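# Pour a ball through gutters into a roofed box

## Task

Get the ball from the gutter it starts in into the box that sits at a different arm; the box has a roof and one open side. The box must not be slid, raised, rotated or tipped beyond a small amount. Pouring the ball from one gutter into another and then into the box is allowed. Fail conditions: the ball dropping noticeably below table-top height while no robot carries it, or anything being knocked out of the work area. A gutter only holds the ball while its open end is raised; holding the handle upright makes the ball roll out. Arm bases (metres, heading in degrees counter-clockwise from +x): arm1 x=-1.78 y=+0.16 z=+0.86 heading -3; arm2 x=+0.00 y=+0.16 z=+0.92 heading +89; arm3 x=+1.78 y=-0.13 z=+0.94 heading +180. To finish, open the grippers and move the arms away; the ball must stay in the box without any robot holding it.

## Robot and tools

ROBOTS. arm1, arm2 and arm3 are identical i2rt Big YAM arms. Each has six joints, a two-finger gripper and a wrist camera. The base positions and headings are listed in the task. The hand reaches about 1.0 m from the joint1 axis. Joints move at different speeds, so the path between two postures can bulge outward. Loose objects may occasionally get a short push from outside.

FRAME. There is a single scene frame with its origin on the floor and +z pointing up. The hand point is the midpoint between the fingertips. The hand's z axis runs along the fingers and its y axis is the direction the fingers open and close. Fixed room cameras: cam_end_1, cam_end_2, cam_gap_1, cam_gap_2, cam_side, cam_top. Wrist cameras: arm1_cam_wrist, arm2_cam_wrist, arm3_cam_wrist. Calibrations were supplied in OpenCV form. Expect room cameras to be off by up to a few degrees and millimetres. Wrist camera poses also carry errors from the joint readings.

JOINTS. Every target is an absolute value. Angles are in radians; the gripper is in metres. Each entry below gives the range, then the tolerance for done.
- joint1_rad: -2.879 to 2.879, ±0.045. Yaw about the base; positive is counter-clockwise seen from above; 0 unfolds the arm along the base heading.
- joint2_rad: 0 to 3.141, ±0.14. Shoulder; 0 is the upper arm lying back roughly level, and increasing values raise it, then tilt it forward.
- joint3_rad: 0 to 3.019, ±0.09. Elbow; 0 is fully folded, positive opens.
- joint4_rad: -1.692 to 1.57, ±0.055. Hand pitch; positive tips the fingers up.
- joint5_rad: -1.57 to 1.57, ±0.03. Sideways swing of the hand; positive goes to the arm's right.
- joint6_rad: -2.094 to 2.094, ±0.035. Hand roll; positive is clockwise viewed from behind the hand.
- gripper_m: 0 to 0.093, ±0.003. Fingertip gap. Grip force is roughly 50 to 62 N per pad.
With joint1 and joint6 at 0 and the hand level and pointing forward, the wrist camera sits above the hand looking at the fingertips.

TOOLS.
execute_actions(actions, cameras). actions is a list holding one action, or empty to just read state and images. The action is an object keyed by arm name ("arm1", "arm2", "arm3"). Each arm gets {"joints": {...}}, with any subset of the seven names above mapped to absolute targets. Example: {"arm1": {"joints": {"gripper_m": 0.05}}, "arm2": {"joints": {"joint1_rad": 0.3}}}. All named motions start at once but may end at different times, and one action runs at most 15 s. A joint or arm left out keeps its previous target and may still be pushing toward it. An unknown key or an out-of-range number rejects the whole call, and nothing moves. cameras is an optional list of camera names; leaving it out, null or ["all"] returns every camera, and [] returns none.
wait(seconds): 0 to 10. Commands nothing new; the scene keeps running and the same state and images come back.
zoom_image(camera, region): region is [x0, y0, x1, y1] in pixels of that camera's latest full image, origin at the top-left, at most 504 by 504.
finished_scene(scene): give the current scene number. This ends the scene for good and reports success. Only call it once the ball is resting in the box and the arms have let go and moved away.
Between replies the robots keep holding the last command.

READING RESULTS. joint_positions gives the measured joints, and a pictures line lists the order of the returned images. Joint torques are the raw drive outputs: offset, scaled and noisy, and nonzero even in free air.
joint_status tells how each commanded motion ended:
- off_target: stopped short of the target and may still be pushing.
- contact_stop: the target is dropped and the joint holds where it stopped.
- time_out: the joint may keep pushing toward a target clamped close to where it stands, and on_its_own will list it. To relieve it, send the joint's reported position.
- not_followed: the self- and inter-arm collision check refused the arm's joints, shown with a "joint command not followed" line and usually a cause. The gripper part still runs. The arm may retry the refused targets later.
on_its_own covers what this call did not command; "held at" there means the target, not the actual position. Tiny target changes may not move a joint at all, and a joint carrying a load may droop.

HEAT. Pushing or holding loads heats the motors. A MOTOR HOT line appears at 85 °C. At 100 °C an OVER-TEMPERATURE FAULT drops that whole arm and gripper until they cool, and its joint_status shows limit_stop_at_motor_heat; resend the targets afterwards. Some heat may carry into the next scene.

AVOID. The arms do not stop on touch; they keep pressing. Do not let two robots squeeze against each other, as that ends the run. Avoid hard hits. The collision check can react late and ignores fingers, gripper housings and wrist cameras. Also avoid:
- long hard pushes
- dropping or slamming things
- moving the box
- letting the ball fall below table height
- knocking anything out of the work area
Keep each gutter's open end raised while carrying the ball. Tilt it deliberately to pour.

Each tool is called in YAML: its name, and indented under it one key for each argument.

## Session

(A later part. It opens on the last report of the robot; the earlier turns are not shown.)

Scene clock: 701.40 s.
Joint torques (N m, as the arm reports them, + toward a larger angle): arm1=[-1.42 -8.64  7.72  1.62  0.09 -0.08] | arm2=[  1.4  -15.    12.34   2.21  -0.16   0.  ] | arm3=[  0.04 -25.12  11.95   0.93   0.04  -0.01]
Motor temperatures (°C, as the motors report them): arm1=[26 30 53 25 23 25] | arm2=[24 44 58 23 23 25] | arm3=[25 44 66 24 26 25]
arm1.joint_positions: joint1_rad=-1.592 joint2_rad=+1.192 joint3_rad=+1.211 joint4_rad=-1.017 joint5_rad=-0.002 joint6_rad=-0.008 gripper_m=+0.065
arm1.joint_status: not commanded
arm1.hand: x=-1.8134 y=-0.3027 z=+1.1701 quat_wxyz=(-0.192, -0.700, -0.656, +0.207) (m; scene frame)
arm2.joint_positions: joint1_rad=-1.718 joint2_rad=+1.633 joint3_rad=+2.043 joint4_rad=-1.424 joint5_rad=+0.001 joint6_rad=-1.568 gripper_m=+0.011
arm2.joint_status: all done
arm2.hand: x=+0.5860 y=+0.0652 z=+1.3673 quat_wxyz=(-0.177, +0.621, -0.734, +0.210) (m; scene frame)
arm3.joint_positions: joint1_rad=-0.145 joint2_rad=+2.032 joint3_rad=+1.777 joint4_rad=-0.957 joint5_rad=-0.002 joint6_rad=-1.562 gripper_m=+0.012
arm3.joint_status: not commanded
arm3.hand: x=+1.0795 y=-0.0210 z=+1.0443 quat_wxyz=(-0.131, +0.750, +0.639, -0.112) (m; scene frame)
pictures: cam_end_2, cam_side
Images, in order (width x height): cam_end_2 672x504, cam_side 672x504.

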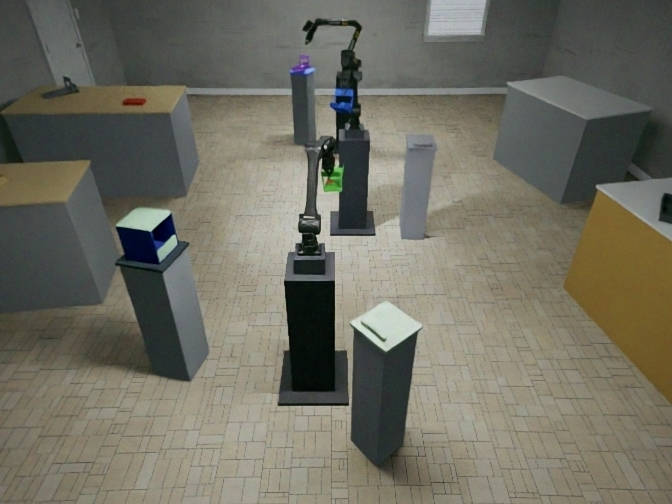

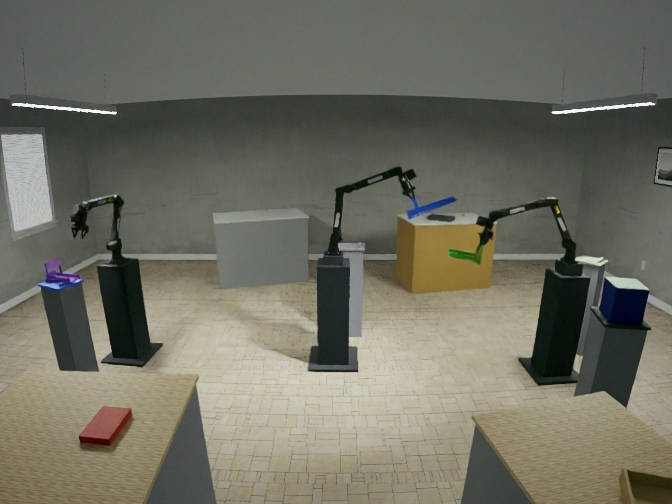

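execute_actions:
  actions:
    - {"arm2":{"joints":{"joint1_rad":-0.092,"joint5_rad":0.179,"joint6_rad":-0.061}},"arm3":{"joints":{"joint2_rad":1.74,"joint3_rad":1.65}}}
  cameras: ["cam_side","arm3_cam_wrist"]

Scene clock: 716.33 s.
Joint torques (N m, as the arm reports them, + toward a larger angle): arm1=[-1.36 -8.78  7.74  1.66  0.09 -0.07] | arm2=[  1.46 -17.71  12.51   2.05   0.21   0.06] | arm3=[ -0.62 -20.1   10.17   1.3   -0.02   0.  ]
Motor temperatures (°C, as the motors report them): arm1=[26 30 53 25 23 25] | arm2=[24 42 55 24 23 25] | arm3=[25 44 65 24 26 25]
arm1.joint_positions: joint1_rad=-1.592 joint2_rad=+1.192 joint3_rad=+1.211 joint4_rad=-1.017 joint5_rad=-0.002 joint6_rad=-0.008 gripper_m=+0.065
arm1.joint_status: not commanded
arm1.hand: x=-1.8134 y=-0.3027 z=+1.1701 quat_wxyz=(-0.192, -0.700, -0.656, +0.207) (m; scene frame)
arm2.joint_positions: joint1_rad=-0.086 joint2_rad=+1.643 joint3_rad=+2.043 joint4_rad=-1.418 joint5_rad=+0.173 joint6_rad=-0.067 gripper_m=+0.011
arm2.joint_status: all done
arm2.hand: x=+0.0923 y=+0.7533 z=+1.3635 quat_wxyz=(-0.260, +0.648, -0.707, -0.111) (m; scene frame)
arm3.joint_positions: joint1_rad=-0.145 joint2_rad=+1.746 joint3_rad=+1.629 joint4_rad=-0.962 joint5_rad=-0.002 joint6_rad=-1.562 gripper_m=+0.012
arm3.joint_status: all done
arm3.hand: x=+1.1345 y=-0.0298 z=+1.1622 quat_wxyz=(-0.180, +0.739, +0.630, -0.155) (m; scene frame)
pictures: arm3_cam_wrist, cam_side
camera_calibration (this result's frames):
arm3_cam_wrist: T_world_to_cam=[[-0.8762, 0.153951, 0.456698, 0.468349], [0.399583, 0.761864, 0.5098, -1.01551], [-0.269458, 0.629176, -0.729061, 1.29335], [0, 0, 0, 1]] pos_world=[1.16465, -0.112169, 1.24674]
Images, in order (width x height): arm3_cam_wrist 616x616, cam_side 672x504.

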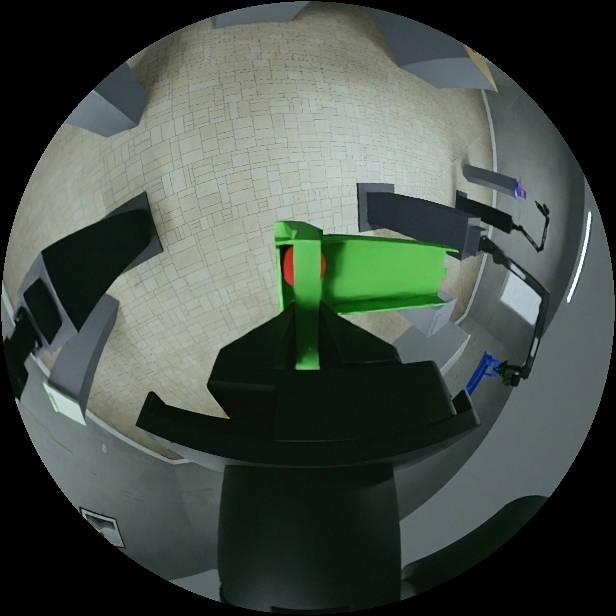

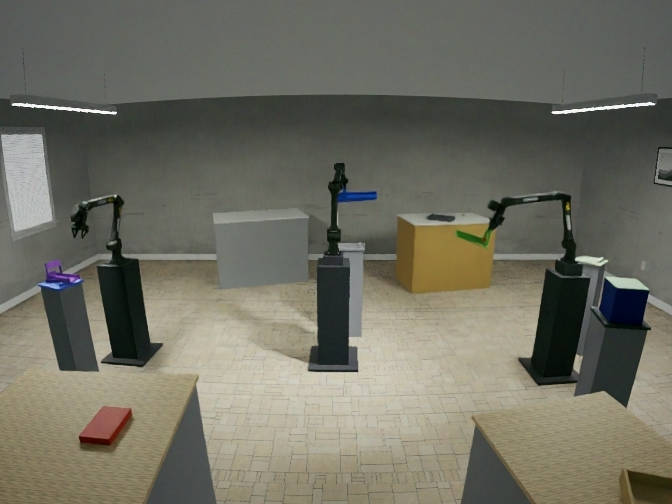

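execute_actions:
  actions:
    - {"arm2":{"joints":{"joint2_rad":1.74,"joint3_rad":1.525,"joint4_rad":-1.29}},"arm3":{"joints":{"joint1_rad":0.7,"joint2_rad":1.44,"joint3_rad":1.46}}}
  cameras: ["cam_side","arm3_cam_wrist","arm2_cam_wrist"]

Scene clock: 724.17 s.
Joint torques (N m, as the arm reports them, + toward a larger angle): arm1=[-1.19 -8.83  7.74  1.61  0.1  -0.07] | arm2=[  1.22 -19.08  12.22   0.83   0.18   0.03] | arm3=[  0.75 -14.5   10.2    1.53   0.1   -0.03]
Motor temperatures (°C, as the motors report them): arm1=[26 30 53 25 22 25] | arm2=[24 42 55 24 23 25] | arm3=[25 43 64 24 26 25]
arm1.joint_positions: joint1_rad=-1.592 joint2_rad=+1.192 joint3_rad=+1.211 joint4_rad=-1.017 joint5_rad=-0.002 joint6_rad=-0.008 gripper_m=+0.065
arm1.joint_status: not commanded
arm1.hand: x=-1.8134 y=-0.3027 z=+1.1701 quat_wxyz=(-0.192, -0.700, -0.656, +0.207) (m; scene frame)
arm2.joint_positions: joint1_rad=-0.086 joint2_rad=+1.767 joint3_rad=+1.503 joint4_rad=-1.303 joint5_rad=+0.174 joint6_rad=-0.065 gripper_m=+0.011
arm2.joint_status: all done
arm2.hand: x=+0.0855 y=+0.6883 z=+1.0645 quat_wxyz=(-0.056, +0.690, -0.718, +0.066) (m; scene frame)
arm3.joint_positions: joint1_rad=+0.700 joint2_rad=+1.444 joint3_rad=+1.441 joint4_rad=-0.962 joint5_rad=-0.003 joint6_rad=-1.563 gripper_m=+0.012
arm3.joint_status: all done
arm3.hand: x=+1.3434 y=-0.4883 z=+1.2453 quat_wxyz=(-0.119, +0.410, +0.864, -0.268) (m; scene frame)
pictures: arm2_cam_wrist, arm3_cam_wrist, cam_side
camera_calibration (this result's frames):
arm2_cam_wrist: T_world_to_cam=[[0.986279, -0.0380855, 0.160634, -0.228625], [-0.12508, -0.807438, 0.576541, -0.0400132], [0.107744, -0.588722, -0.801123, 1.37377], [0, 0, 0, 1]] pos_world=[0.0724677, 0.767754, 1.16035]
arm3_cam_wrist: T_world_to_cam=[[-0.65432, -0.512712, 0.55587, -0.0630941], [-0.266062, 0.84415, 0.465426, 0.19761], [-0.707868, 0.156641, -0.688758, 2.0067], [0, 0, 0, 1]] pos_world=[1.43177, -0.513494, 1.32523]
Images, in order (width x height): arm2_cam_wrist 616x616, arm3_cam_wrist 616x616, cam_side 672x504.

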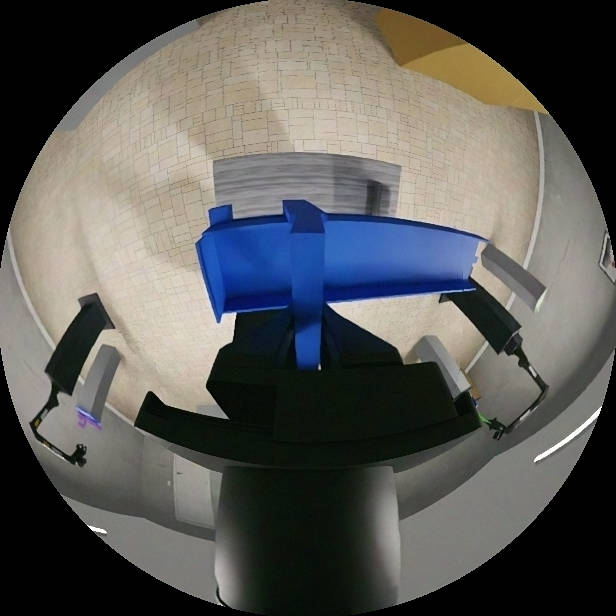

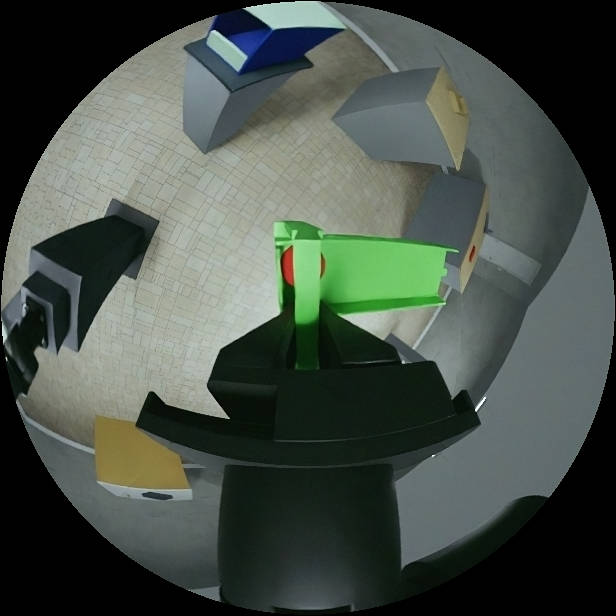

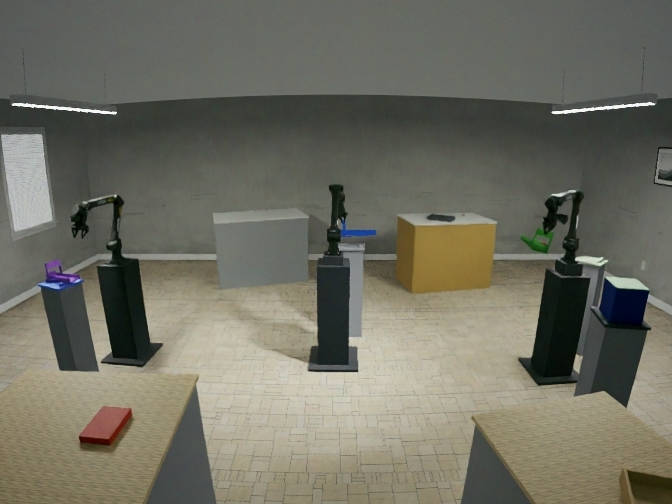

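execute_actions:
  actions:
    - {"arm2":{"joints":{"joint2_rad":1.80,"joint3_rad":1.44,"joint4_rad":-1.14}},"arm3":{"joints":{"joint2_rad":1.37,"joint3_rad":1.06,"joint4_rad":-0.85}}}
  cameras: ["cam_side","arm3_cam_wrist","arm2_cam_wrist"]

Scene clock: 734.93 s.
Joint torques (N m, as the arm reports them, + toward a larger angle): arm1=[-1.39 -8.74  7.71  1.63  0.09 -0.08] | arm2=[  1.26 -17.18  10.9    1.12   0.18   0.03] | arm3=[  0.03 -14.35   9.74   1.42   0.01  -0.03]
Motor temperatures (°C, as the motors report them): arm1=[26 29 53 25 22 25] | arm2=[24 42 54 24 23 25] | arm3=[25 41 63 24 26 25]
arm1.joint_positions: joint1_rad=-1.592 joint2_rad=+1.192 joint3_rad=+1.211 joint4_rad=-1.017 joint5_rad=-0.002 joint6_rad=-0.008 gripper_m=+0.065
arm1.joint_status: not commanded
arm1.hand: x=-1.8134 y=-0.3027 z=+1.1701 quat_wxyz=(-0.192, -0.700, -0.656, +0.207) (m; scene frame)
arm2.joint_positions: joint1_rad=-0.086 joint2_rad=+1.799 joint3_rad=+1.430 joint4_rad=-1.157 joint5_rad=+0.174 joint6_rad=-0.065 gripper_m=+0.011
arm2.joint_status: all done
arm2.hand: x=+0.0863 y=+0.6971 z=+1.0216 quat_wxyz=(-0.072, +0.689, -0.719, +0.053) (m; scene frame)
arm3.joint_positions: joint1_rad=+0.700 joint2_rad=+1.389 joint3_rad=+1.034 joint4_rad=-0.867 joint5_rad=-0.003 joint6_rad=-1.563 gripper_m=+0.012
arm3.joint_status: all done
arm3.hand: x=+1.4229 y=-0.4234 z=+1.0867 quat_wxyz=(-0.067, +0.422, +0.891, -0.155) (m; scene frame)
pictures: arm2_cam_wrist, arm3_cam_wrist, cam_side
camera_calibration (this result's frames):
arm2_cam_wrist: T_world_to_cam=[[0.985592, -0.0446973, 0.163129, -0.220145], [-0.127482, -0.830157, 0.54276, 0.04244], [0.111162, -0.555736, -0.823894, 1.34446], [0, 0, 0, 1]] pos_world=[0.0729299, 0.772556, 1.12057]
arm3_cam_wrist: T_world_to_cam=[[-0.740805, -0.586737, 0.327028, 0.450756], [-0.36654, 0.761077, 0.535173, 0.269857], [-0.562899, 0.27659, -0.778873, 1.88602], [0, 0, 0, 1]] pos_world=[1.49448, -0.462562, 1.17714]
Images, in order (width x height): arm2_cam_wrist 616x616, arm3_cam_wrist 616x616, cam_side 672x504.

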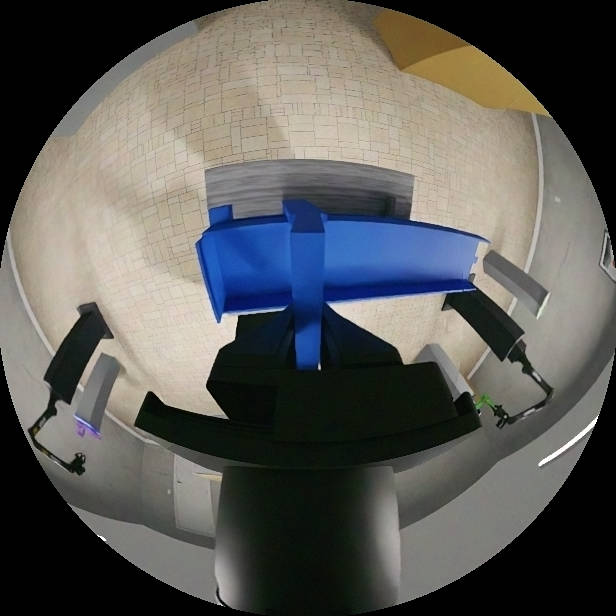

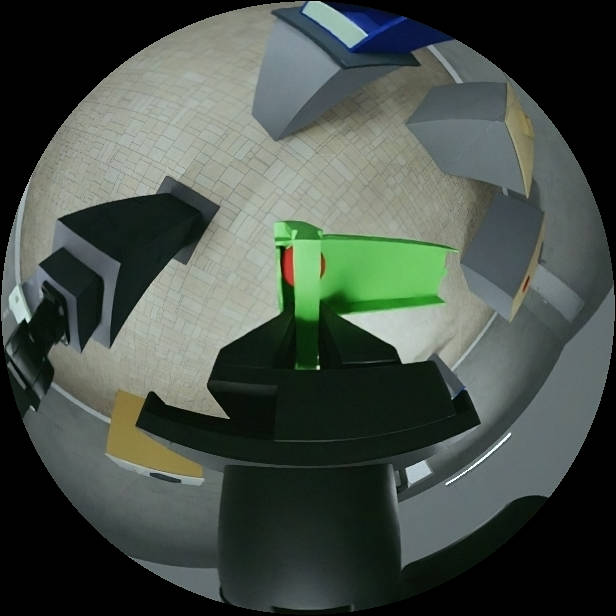

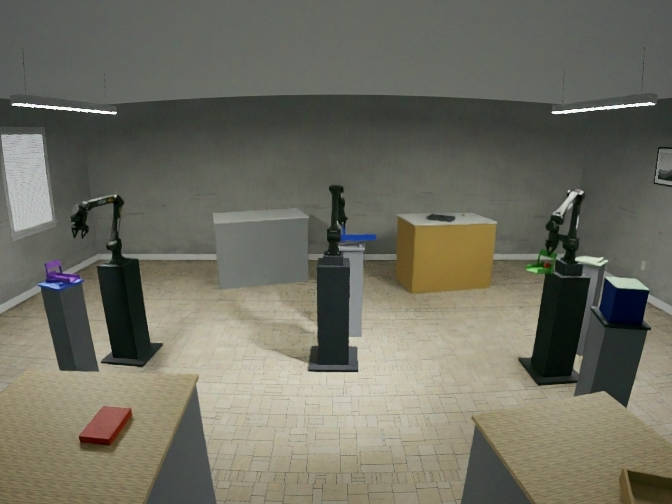

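execute_actions:
  actions:
    - {"arm2":{"joints":{"joint2_rad":1.84,"joint3_rad":1.385,"joint4_rad":-1.06}},"arm3":{"joints":{"joint1_rad":1.465}}}
  cameras: ["cam_side","arm3_cam_wrist","arm2_cam_wrist","cam_end_2"]

zoom_image:
  camera: "cam_end_2"
  region: [90, 130, 330, 300]

Scene clock: 743.77 s.
Joint torques (N m, as the arm reports them, + toward a larger angle): arm1=[-1.29 -8.77  7.7   1.63  0.1  -0.07] | arm2=[  1.28 -16.84  10.32   1.15   0.13   0.03] | arm3=[  0.33 -13.58   9.94   1.43   0.04   0.04]
Motor temperatures (°C, as the motors report them): arm1=[26 29 53 25 22 25] | arm2=[24 42 53 23 23 25] | arm3=[25 40 63 24 26 25]
arm1.joint_positions: joint1_rad=-1.592 joint2_rad=+1.192 joint3_rad=+1.211 joint4_rad=-1.017 joint5_rad=-0.002 joint6_rad=-0.008 gripper_m=+0.065
arm1.joint_status: not commanded
arm1.hand: x=-1.8134 y=-0.3027 z=+1.1701 quat_wxyz=(-0.192, -0.700, -0.656, +0.207) (m; scene frame)
arm2.joint_positions: joint1_rad=-0.087 joint2_rad=+1.838 joint3_rad=+1.376 joint4_rad=-1.077 joint5_rad=+0.176 joint6_rad=-0.065 gripper_m=+0.011
arm2.joint_status: all done
arm2.hand: x=+0.0863 y=+0.6929 z=+0.9831 quat_wxyz=(-0.067, +0.689, -0.719, +0.057) (m; scene frame)
arm3.joint_positions: joint1_rad=+1.464 joint2_rad=+1.389 joint3_rad=+1.034 joint4_rad=-0.865 joint5_rad=-0.003 joint6_rad=-1.563 gripper_m=+0.012
arm3.joint_status: all done
arm3.hand: x=+1.7262 y=-0.5875 z=+1.0904 quat_wxyz=(-0.002, +0.060, +0.983, -0.173) (m; scene frame)
pictures: arm2_cam_wrist, arm3_cam_wrist, cam_end_2, cam_side
camera_calibration (this result's frames):
arm2_cam_wrist: T_world_to_cam=[[0.985545, -0.0429797, 0.163868, -0.215955], [-0.127925, -0.822944, 0.553532, 0.0442905], [0.111064, -0.566494, -0.816547, 1.31064], [0, 0, 0, 1]] pos_world=[0.0729344, 0.769636, 1.08107]
arm3_cam_wrist: T_world_to_cam=[[-0.13043, -0.932567, 0.33661, -0.68938], [-0.793697, 0.301676, 0.528239, 0.978871], [-0.594166, -0.198268, -0.779523, 1.8807], [0, 0, 0, 1]] pos_world=[1.80446, -0.565312, 1.18102]
Images, in order (width x height): arm2_cam_wrist 616x616, arm3_cam_wrist 616x616, cam_end_2 672x504, cam_side 672x504.

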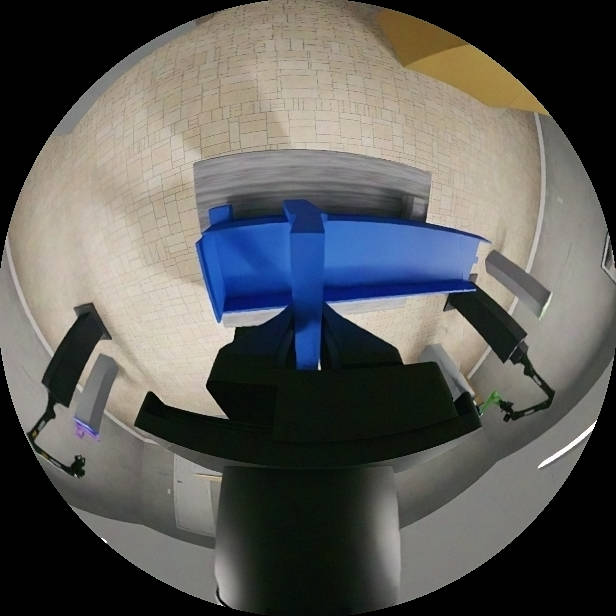

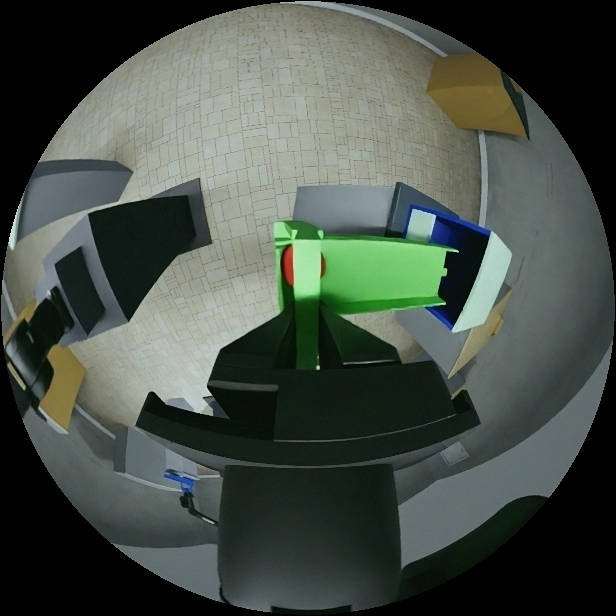

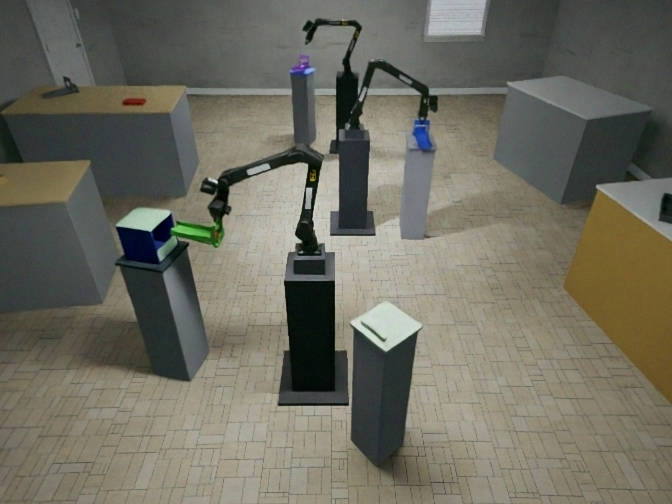

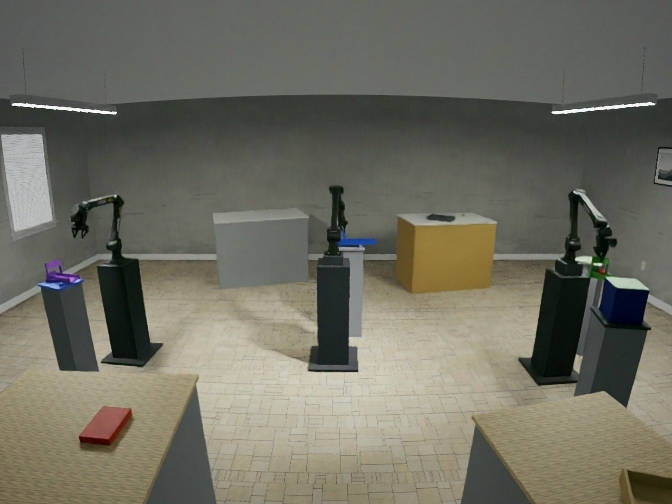

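Region (90, 130, 330, 300) of cam_end_2's 672x504 image, scaled by 2.100, with more detail than that image has; it fills the top 357 rows of this view, and the rest is white.

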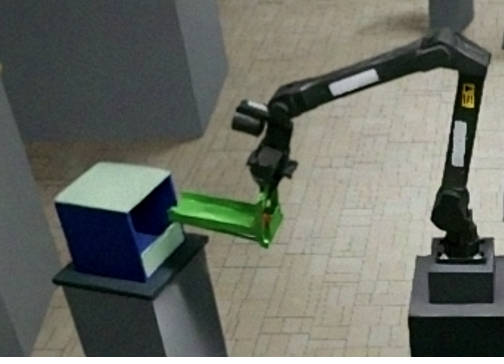

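zoom_image:
  camera: "arm3_cam_wrist"
  region: [380, 170, 530, 350]

Region (380, 170, 530, 350) of arm3_cam_wrist's 616x616 image, scaled by 2.800, with more detail than that image has.

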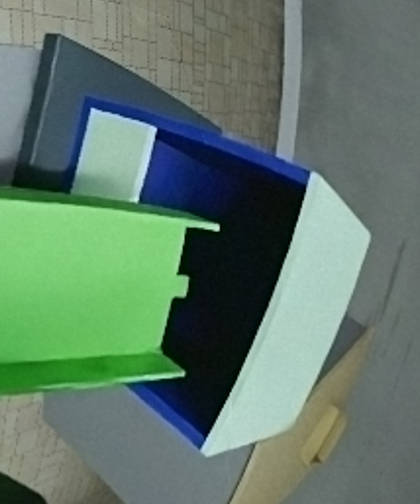

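execute_actions:
  actions:
    - {"arm2":{"joints":{"gripper_m":0.065}},"arm3":{"joints":{"joint1_rad":1.43,"joint2_rad":1.445,"joint3_rad":1.16}}}
  cameras: ["arm3_cam_wrist","arm2_cam_wrist","cam_end_2"]

Scene clock: 817.23 s.
Joint torques (N m, as the arm reports them, + toward a larger angle): arm1=[-1.3  -8.82  7.69  1.59  0.09 -0.07] | arm2=[  1.38 -16.85  10.32   1.13   0.11   0.03] | arm3=[ -0.47 -13.69  12.92   1.05   0.02   0.03]
Motor temperatures (°C, as the motors report them): arm1=[26 28 52 25 22 25] | arm2=[24 41 50 23 23 25] | arm3=[25 38 62 24 26 25]
arm1.joint_positions: joint1_rad=-1.592 joint2_rad=+1.192 joint3_rad=+1.211 joint4_rad=-1.017 joint5_rad=-0.002 joint6_rad=-0.008 gripper_m=+0.065
arm1.joint_status: not commanded
arm1.hand: x=-1.8134 y=-0.3027 z=+1.1701 quat_wxyz=(-0.192, -0.700, -0.656, +0.207) (m; scene frame)
arm2.joint_positions: joint1_rad=-0.087 joint2_rad=+1.838 joint3_rad=+1.376 joint4_rad=-1.077 joint5_rad=+0.176 joint6_rad=-0.065 gripper_m=+0.065
arm2.joint_status: all done
arm2.hand: x=+0.0864 y=+0.6929 z=+0.9831 quat_wxyz=(-0.068, +0.689, -0.719, +0.057) (m; scene frame)
arm3.joint_positions: joint1_rad=+1.438 joint2_rad=+1.455 joint3_rad=+1.091 joint4_rad=-0.865 joint5_rad=-0.002 joint6_rad=-1.563 gripper_m=+0.012
arm3.joint_status: all done
arm3.hand: x=+1.7111 y=-0.6078 z=+1.0851 quat_wxyz=(-0.004, +0.073, +0.983, -0.168) (m; scene frame)
pictures: arm2_cam_wrist, arm3_cam_wrist, cam_end_2
camera_calibration (this result's frames):
arm2_cam_wrist: T_world_to_cam=[[0.985483, -0.0429843, 0.164244, -0.216381], [-0.128145, -0.822921, 0.553516, 0.0443049], [0.111367, -0.566528, -0.816482, 1.31057], [0, 0, 0, 1]] pos_world=[0.0729623, 0.769633, 1.08107]
arm3_cam_wrist: T_world_to_cam=[[-0.154905, -0.932248, 0.326982, -0.655956], [-0.78566, 0.316908, 0.531326, 0.967998], [-0.598951, -0.174592, -0.781521, 1.8883], [0, 0, 0, 1]] pos_world=[1.7899, -0.588599, 1.17591]
Images, in order (width x height): arm2_cam_wrist 616x616, arm3_cam_wrist 616x616, cam_end_2 672x504.

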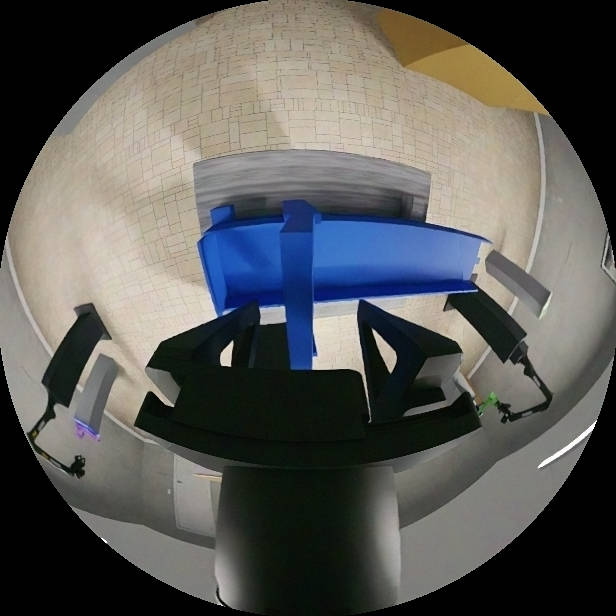

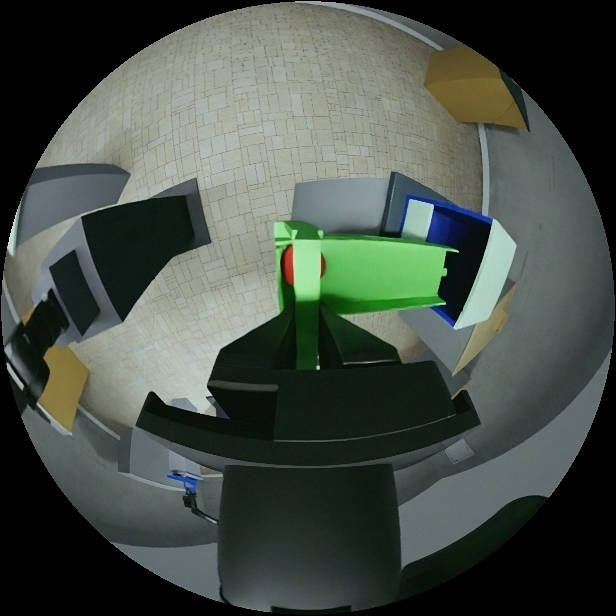

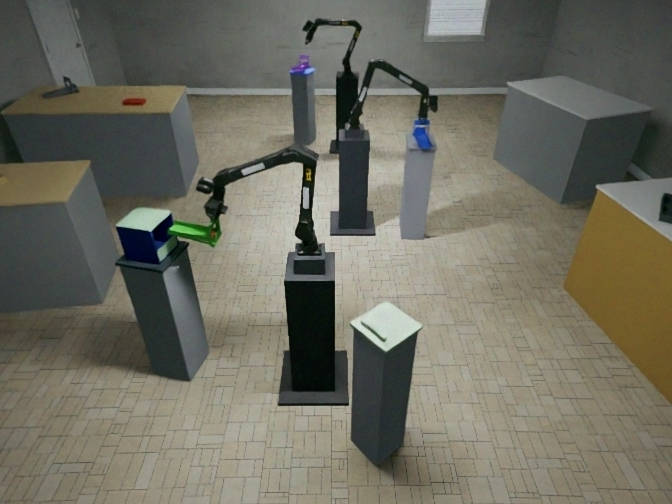

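execute_actions:
  actions:
    - {"arm2":{"joints":{"joint2_rad":1.60}},"arm3":{"joints":{"joint2_rad":1.505,"joint3_rad":1.19,"joint4_rad":-0.89}}}
  cameras: ["arm3_cam_wrist","cam_end_2"]

zoom_image:
  camera: "arm3_cam_wrist"
  region: [380, 170, 530, 350]

zoom_image:
  camera: "cam_end_2"
  region: [100, 180, 240, 280]

Scene clock: 823.90 s.
Joint torques (N m, as the arm reports them, + toward a larger angle): arm1=[-1.28 -8.84  7.71  1.65  0.1  -0.07] | arm2=[  1.31 -12.44  11.82   1.7    0.09   0.03] | arm3=[ -1.13 -13.83  12.08   0.49   0.03  -0.06]
Motor temperatures (°C, as the motors report them): arm1=[26 28 51 25 22 25] | arm2=[24 41 50 23 23 25] | arm3=[25 38 64 24 26 25]
arm1.joint_positions: joint1_rad=-1.592 joint2_rad=+1.192 joint3_rad=+1.211 joint4_rad=-1.017 joint5_rad=-0.002 joint6_rad=-0.008 gripper_m=+0.065
arm1.joint_status: not commanded
arm1.hand: x=-1.8134 y=-0.3027 z=+1.1701 quat_wxyz=(-0.192, -0.700, -0.656, +0.207) (m; scene frame)
arm2.joint_positions: joint1_rad=-0.087 joint2_rad=+1.581 joint3_rad=+1.376 joint4_rad=-1.077 joint5_rad=+0.177 joint6_rad=-0.065 gripper_m=+0.065
arm2.joint_status: all done
arm2.hand: x=+0.0867 y=+0.6931 z=+1.1159 quat_wxyz=(-0.164, +0.674, -0.720, -0.025) (m; scene frame)
arm3.joint_positions: joint1_rad=+1.438 joint2_rad=+1.512 joint3_rad=+1.127 joint4_rad=-0.887 joint5_rad=-0.002 joint6_rad=-1.563 gripper_m=+0.012
arm3.joint_status: all done
arm3.hand: x=+1.7100 y=-0.6167 z=+1.0728 quat_wxyz=(-0.003, +0.073, +0.986, -0.148) (m; scene frame)
pictures: arm3_cam_wrist, cam_end_2
camera_calibration (this result's frames):
arm3_cam_wrist: T_world_to_cam=[[-0.156214, -0.945198, 0.286701, -0.622901], [-0.78895, 0.294044, 0.539533, 0.959221], [-0.594268, -0.14191, -0.791648, 1.89949], [0, 0, 0, 1]] pos_world=[1.78828, -0.601261, 1.16478]
Images, in order (width x height): arm3_cam_wrist 616x616, cam_end_2 672x504.

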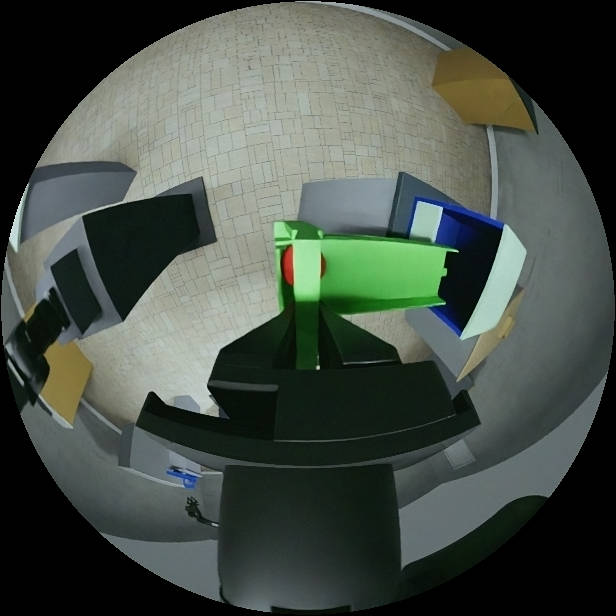

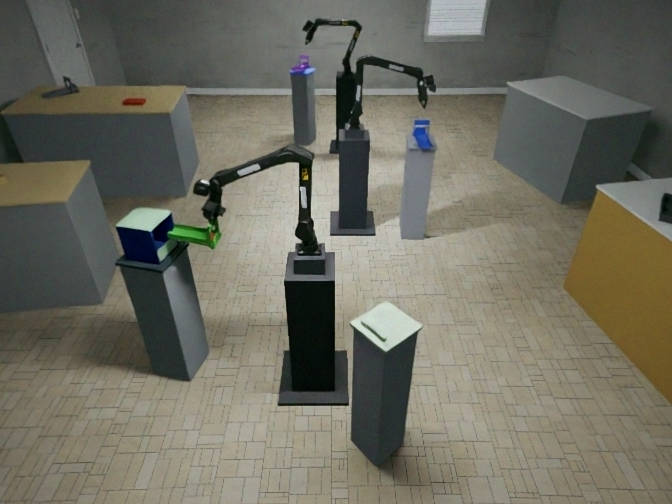

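Region (380, 170, 530, 350) of arm3_cam_wrist's 616x616 image, scaled by 2.800, with more detail than that image has.

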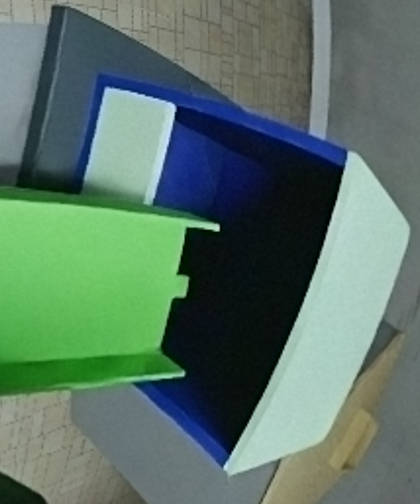

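Region (100, 180, 240, 280) of cam_end_2's 672x504 image, scaled by 3.600, with more detail than that image has; it fills the top 360 rows of this view, and the rest is white.

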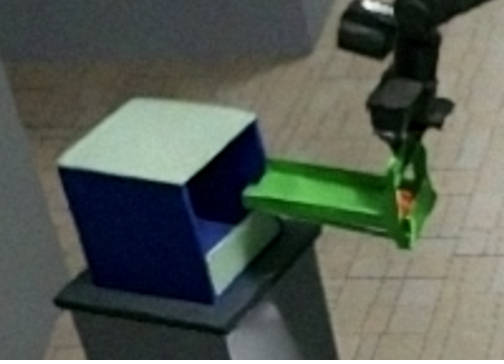

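execute_actions:
  actions:
    - {"arm2":{"joints":{"joint1_rad":0.0,"joint2_rad":1.2,"joint3_rad":1.2,"joint4_rad":-1.0,"joint5_rad":0.0,"joint6_rad":0.0}},"arm3":{"joints":{"joint2_rad":1.557,"joint3_rad":1.254,"joint4_rad":-0.905}}}
  cameras: ["arm3_cam_wrist","cam_end_2"]

zoom_image:
  camera: "cam_end_2"
  region: [100, 180, 240, 280]

Scene clock: 897.93 s.
Joint torques (N m, as the arm reports them, + toward a larger angle): arm1=[-1.36 -8.82  7.7   1.62  0.11 -0.08] | arm2=[ 1.28 -8.79 12.88  2.01 -0.11  0.05] | arm3=[ -1.1  -15.03  12.29   0.77   0.01  -0.01]
Motor temperatures (°C, as the motors report them): arm1=[26 27 51 25 22 25] | arm2=[24 39 51 24 23 25] | arm3=[25 37 68 24 26 25]
arm1.joint_positions: joint1_rad=-1.592 joint2_rad=+1.192 joint3_rad=+1.211 joint4_rad=-1.017 joint5_rad=-0.002 joint6_rad=-0.008 gripper_m=+0.065
arm1.joint_status: not commanded
arm1.hand: x=-1.8134 y=-0.3027 z=+1.1701 quat_wxyz=(-0.192, -0.700, -0.656, +0.207) (m; scene frame)
arm2.joint_positions: joint1_rad=+0.006 joint2_rad=+1.188 joint3_rad=+1.188 joint4_rad=-1.017 joint5_rad=+0.001 joint6_rad=-0.008 gripper_m=+0.065
arm2.joint_status: all done
arm2.hand: x=+0.0063 y=+0.6175 z=+1.2170 quat_wxyz=(-0.195, +0.679, -0.682, -0.191) (m; scene frame)
arm3.joint_positions: joint1_rad=+1.438 joint2_rad=+1.562 joint3_rad=+1.190 joint4_rad=-0.905 joint5_rad=-0.002 joint6_rad=-1.563 gripper_m=+0.012
arm3.joint_status: all done
arm3.hand: x=+1.7073 y=-0.6360 z=+1.0739 quat_wxyz=(-0.003, +0.073, +0.987, -0.145) (m; scene frame)
pictures: arm3_cam_wrist, cam_end_2
camera_calibration (this result's frames):
arm3_cam_wrist: T_world_to_cam=[[-0.156362, -0.946711, 0.281583, -0.637111], [-0.789368, 0.291136, 0.540498, 0.959979], [-0.593675, -0.137759, -0.792826, 1.89892], [0, 0, 0, 1]] pos_world=[1.7855, -0.621051, 1.16605]
Images, in order (width x height): arm3_cam_wrist 616x616, cam_end_2 672x504.

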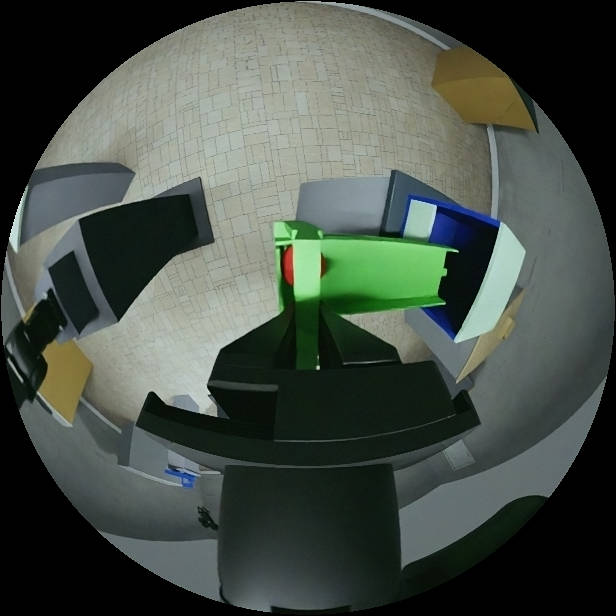

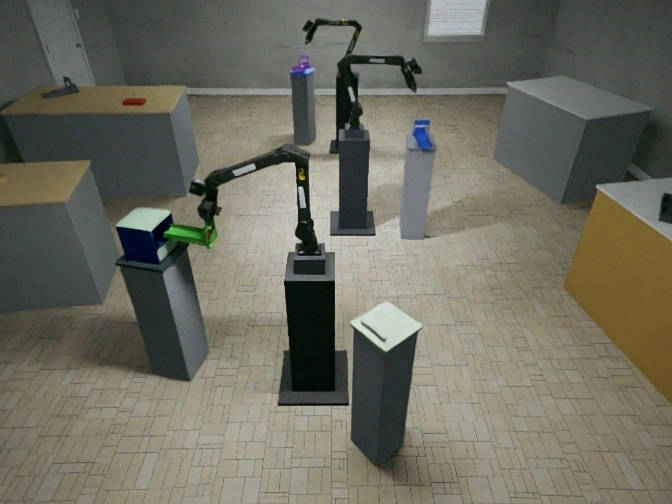

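Region (100, 180, 240, 280) of cam_end_2's 672x504 image, scaled by 3.600, with more detail than that image has; it fills the top 360 rows of this view, and the rest is white.

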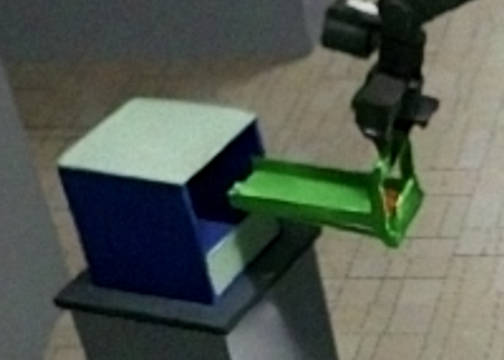

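execute_actions:
  actions:
    - {"arm3":{"joints":{"joint2_rad":1.612,"joint3_rad":1.319,"joint4_rad":-0.917}}}
  cameras: ["arm3_cam_wrist","cam_end_2"]

zoom_image:
  camera: "cam_end_2"
  region: [100, 180, 240, 280]

Scene clock: 902.77 s.
Joint torques (N m, as the arm reports them, + toward a larger angle): arm1=[-1.35 -8.79  7.7   1.59  0.09 -0.07] | arm2=[ 1.28 -7.78 12.7   2.02 -0.11  0.05] | arm3=[ -0.26 -17.44  12.54   1.     0.     0.  ]
Motor temperatures (°C, as the motors report them): arm1=[26 27 50 25 22 25] | arm2=[24 39 52 24 23 25] | arm3=[25 37 68 24 26 25]
arm1.joint_positions: joint1_rad=-1.592 joint2_rad=+1.192 joint3_rad=+1.211 joint4_rad=-1.017 joint5_rad=-0.002 joint6_rad=-0.008 gripper_m=+0.065
arm1.joint_status: not commanded
arm1.hand: x=-1.8134 y=-0.3027 z=+1.1701 quat_wxyz=(-0.192, -0.700, -0.656, +0.207) (m; scene frame)
arm2.joint_positions: joint1_rad=+0.006 joint2_rad=+1.188 joint3_rad=+1.188 joint4_rad=-1.017 joint5_rad=+0.001 joint6_rad=-0.008 gripper_m=+0.065
arm2.joint_status: not commanded
arm2.hand: x=+0.0063 y=+0.6175 z=+1.2170 quat_wxyz=(-0.195, +0.679, -0.682, -0.191) (m; scene frame)
arm3.joint_positions: joint1_rad=+1.438 joint2_rad=+1.616 joint3_rad=+1.255 joint4_rad=-0.917 joint5_rad=-0.002 joint6_rad=-1.563 gripper_m=+0.012
arm3.joint_status: all done
arm3.hand: x=+1.7043 y=-0.6574 z=+1.0733 quat_wxyz=(-0.002, +0.073, +0.987, -0.144) (m; scene frame)
pictures: arm3_cam_wrist, cam_end_2
camera_calibration (this result's frames):
arm3_cam_wrist: T_world_to_cam=[[-0.156414, -0.947245, 0.279753, -0.655901], [-0.789517, 0.290097, 0.540839, 0.963389], [-0.593463, -0.136275, -0.793241, 1.89479], [0, 0, 0, 1]] pos_world=[1.78251, -0.642563, 1.16548]
Images, in order (width x height): arm3_cam_wrist 616x616, cam_end_2 672x504.

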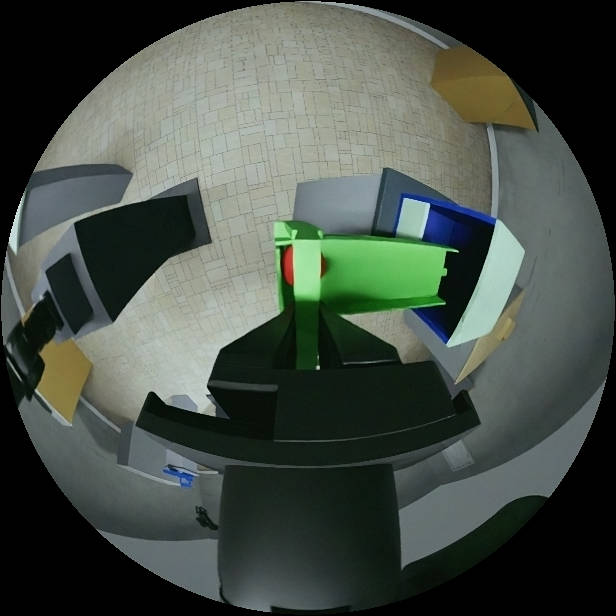

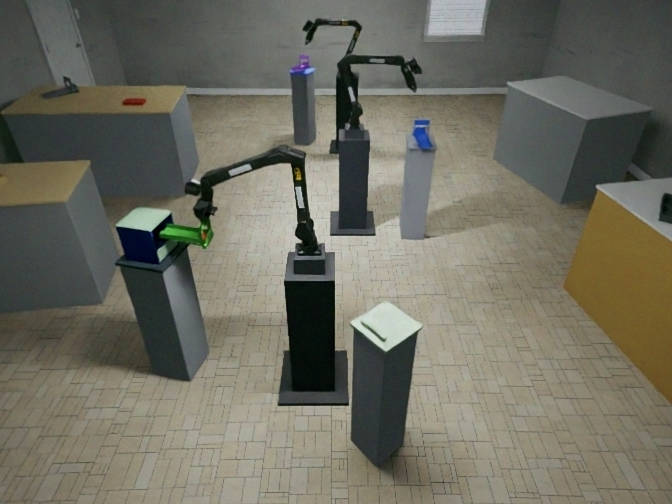

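Region (100, 180, 240, 280) of cam_end_2's 672x504 image, scaled by 3.600, with more detail than that image has; it fills the top 360 rows of this view, and the rest is white.

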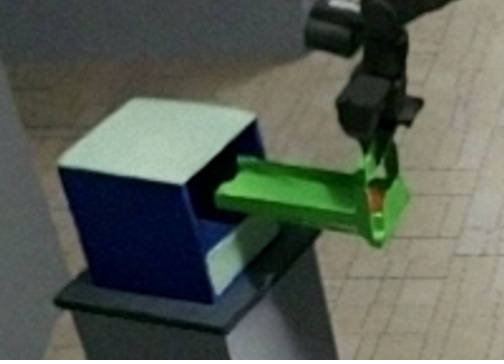

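execute_actions:
  actions:
    - {"arm3":{"joints":{"joint2_rad":1.666,"joint3_rad":1.384,"joint4_rad":-0.931}}}
  cameras: ["arm3_cam_wrist","cam_end_2"]

zoom_image:
  camera: "cam_end_2"
  region: [100, 180, 240, 280]

Scene clock: 907.23 s.
Joint torques (N m, as the arm reports them, + toward a larger angle): arm1=[-1.34 -8.81  7.69  1.61  0.09 -0.08] | arm2=[ 1.25 -7.73 12.7   2.01 -0.11  0.05] | arm3=[ -0.19 -17.16  12.37   0.56   0.03   0.02]
Motor temperatures (°C, as the motors report them): arm1=[26 27 50 25 22 25] | arm2=[24 38 52 24 23 25] | arm3=[25 37 68 24 26 25]
arm1.joint_positions: joint1_rad=-1.592 joint2_rad=+1.192 joint3_rad=+1.211 joint4_rad=-1.017 joint5_rad=-0.002 joint6_rad=-0.008 gripper_m=+0.065
arm1.joint_status: not commanded
arm1.hand: x=-1.8134 y=-0.3027 z=+1.1701 quat_wxyz=(-0.192, -0.700, -0.656, +0.207) (m; scene frame)
arm2.joint_positions: joint1_rad=+0.006 joint2_rad=+1.188 joint3_rad=+1.188 joint4_rad=-1.017 joint5_rad=+0.001 joint6_rad=-0.008 gripper_m=+0.065
arm2.joint_status: not commanded
arm2.hand: x=+0.0063 y=+0.6175 z=+1.2170 quat_wxyz=(-0.195, +0.679, -0.682, -0.191) (m; scene frame)
arm3.joint_positions: joint1_rad=+1.438 joint2_rad=+1.670 joint3_rad=+1.319 joint4_rad=-0.931 joint5_rad=-0.002 joint6_rad=-1.563 gripper_m=+0.012
arm3.joint_status: all done
arm3.hand: x=+1.7014 y=-0.6780 z=+1.0717 quat_wxyz=(-0.002, +0.073, +0.987, -0.142) (m; scene frame)
pictures: arm3_cam_wrist, cam_end_2
camera_calibration (this result's frames):
arm3_cam_wrist: T_world_to_cam=[[-0.156496, -0.948092, 0.276823, -0.67279], [-0.789756, 0.288432, 0.541381, 0.966705], [-0.593123, -0.133899, -0.793899, 1.89072], [0, 0, 0, 1]] pos_world=[1.7796, -0.66353, 1.16393]
Images, in order (width x height): arm3_cam_wrist 616x616, cam_end_2 672x504.

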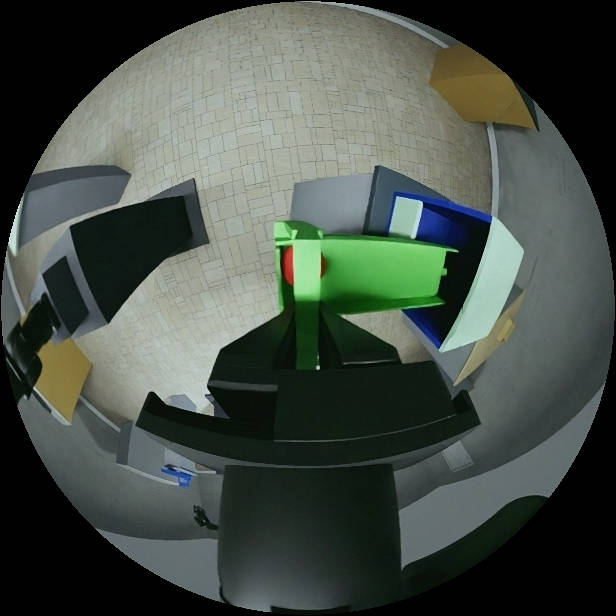

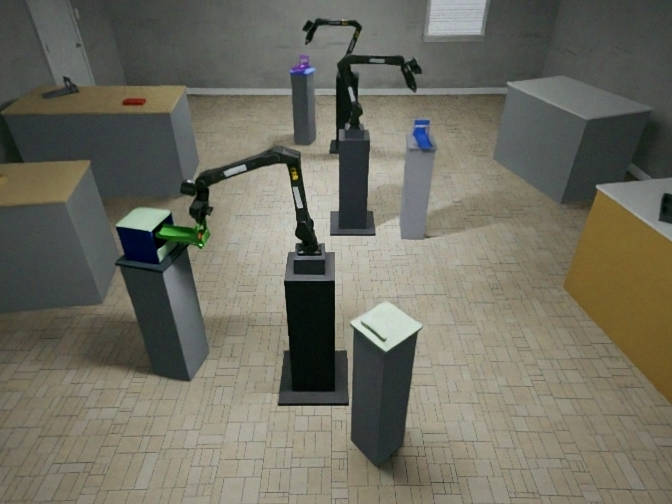

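Region (100, 180, 240, 280) of cam_end_2's 672x504 image, scaled by 3.600, with more detail than that image has; it fills the top 360 rows of this view, and the rest is white.

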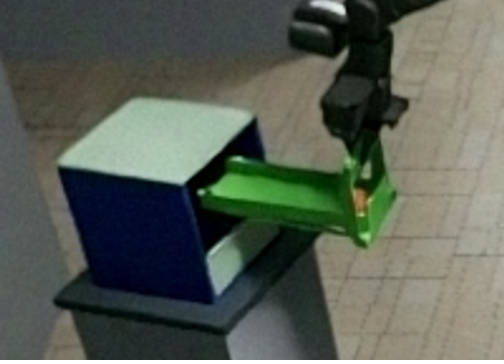

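zoom_image:
  camera: "arm3_cam_wrist"
  region: [380, 170, 530, 360]

Region (380, 170, 530, 360) of arm3_cam_wrist's 616x616 image, scaled by 2.653, with more detail than that image has; it fills the left 398 columns of this view, and the rest is white.

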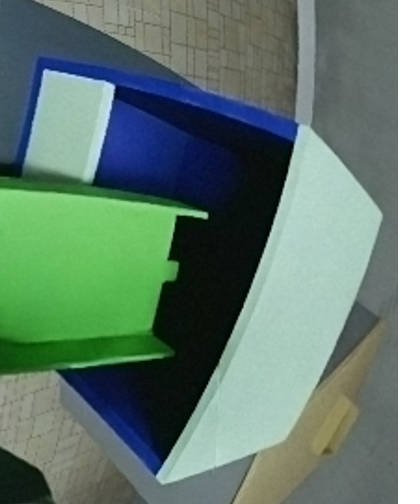

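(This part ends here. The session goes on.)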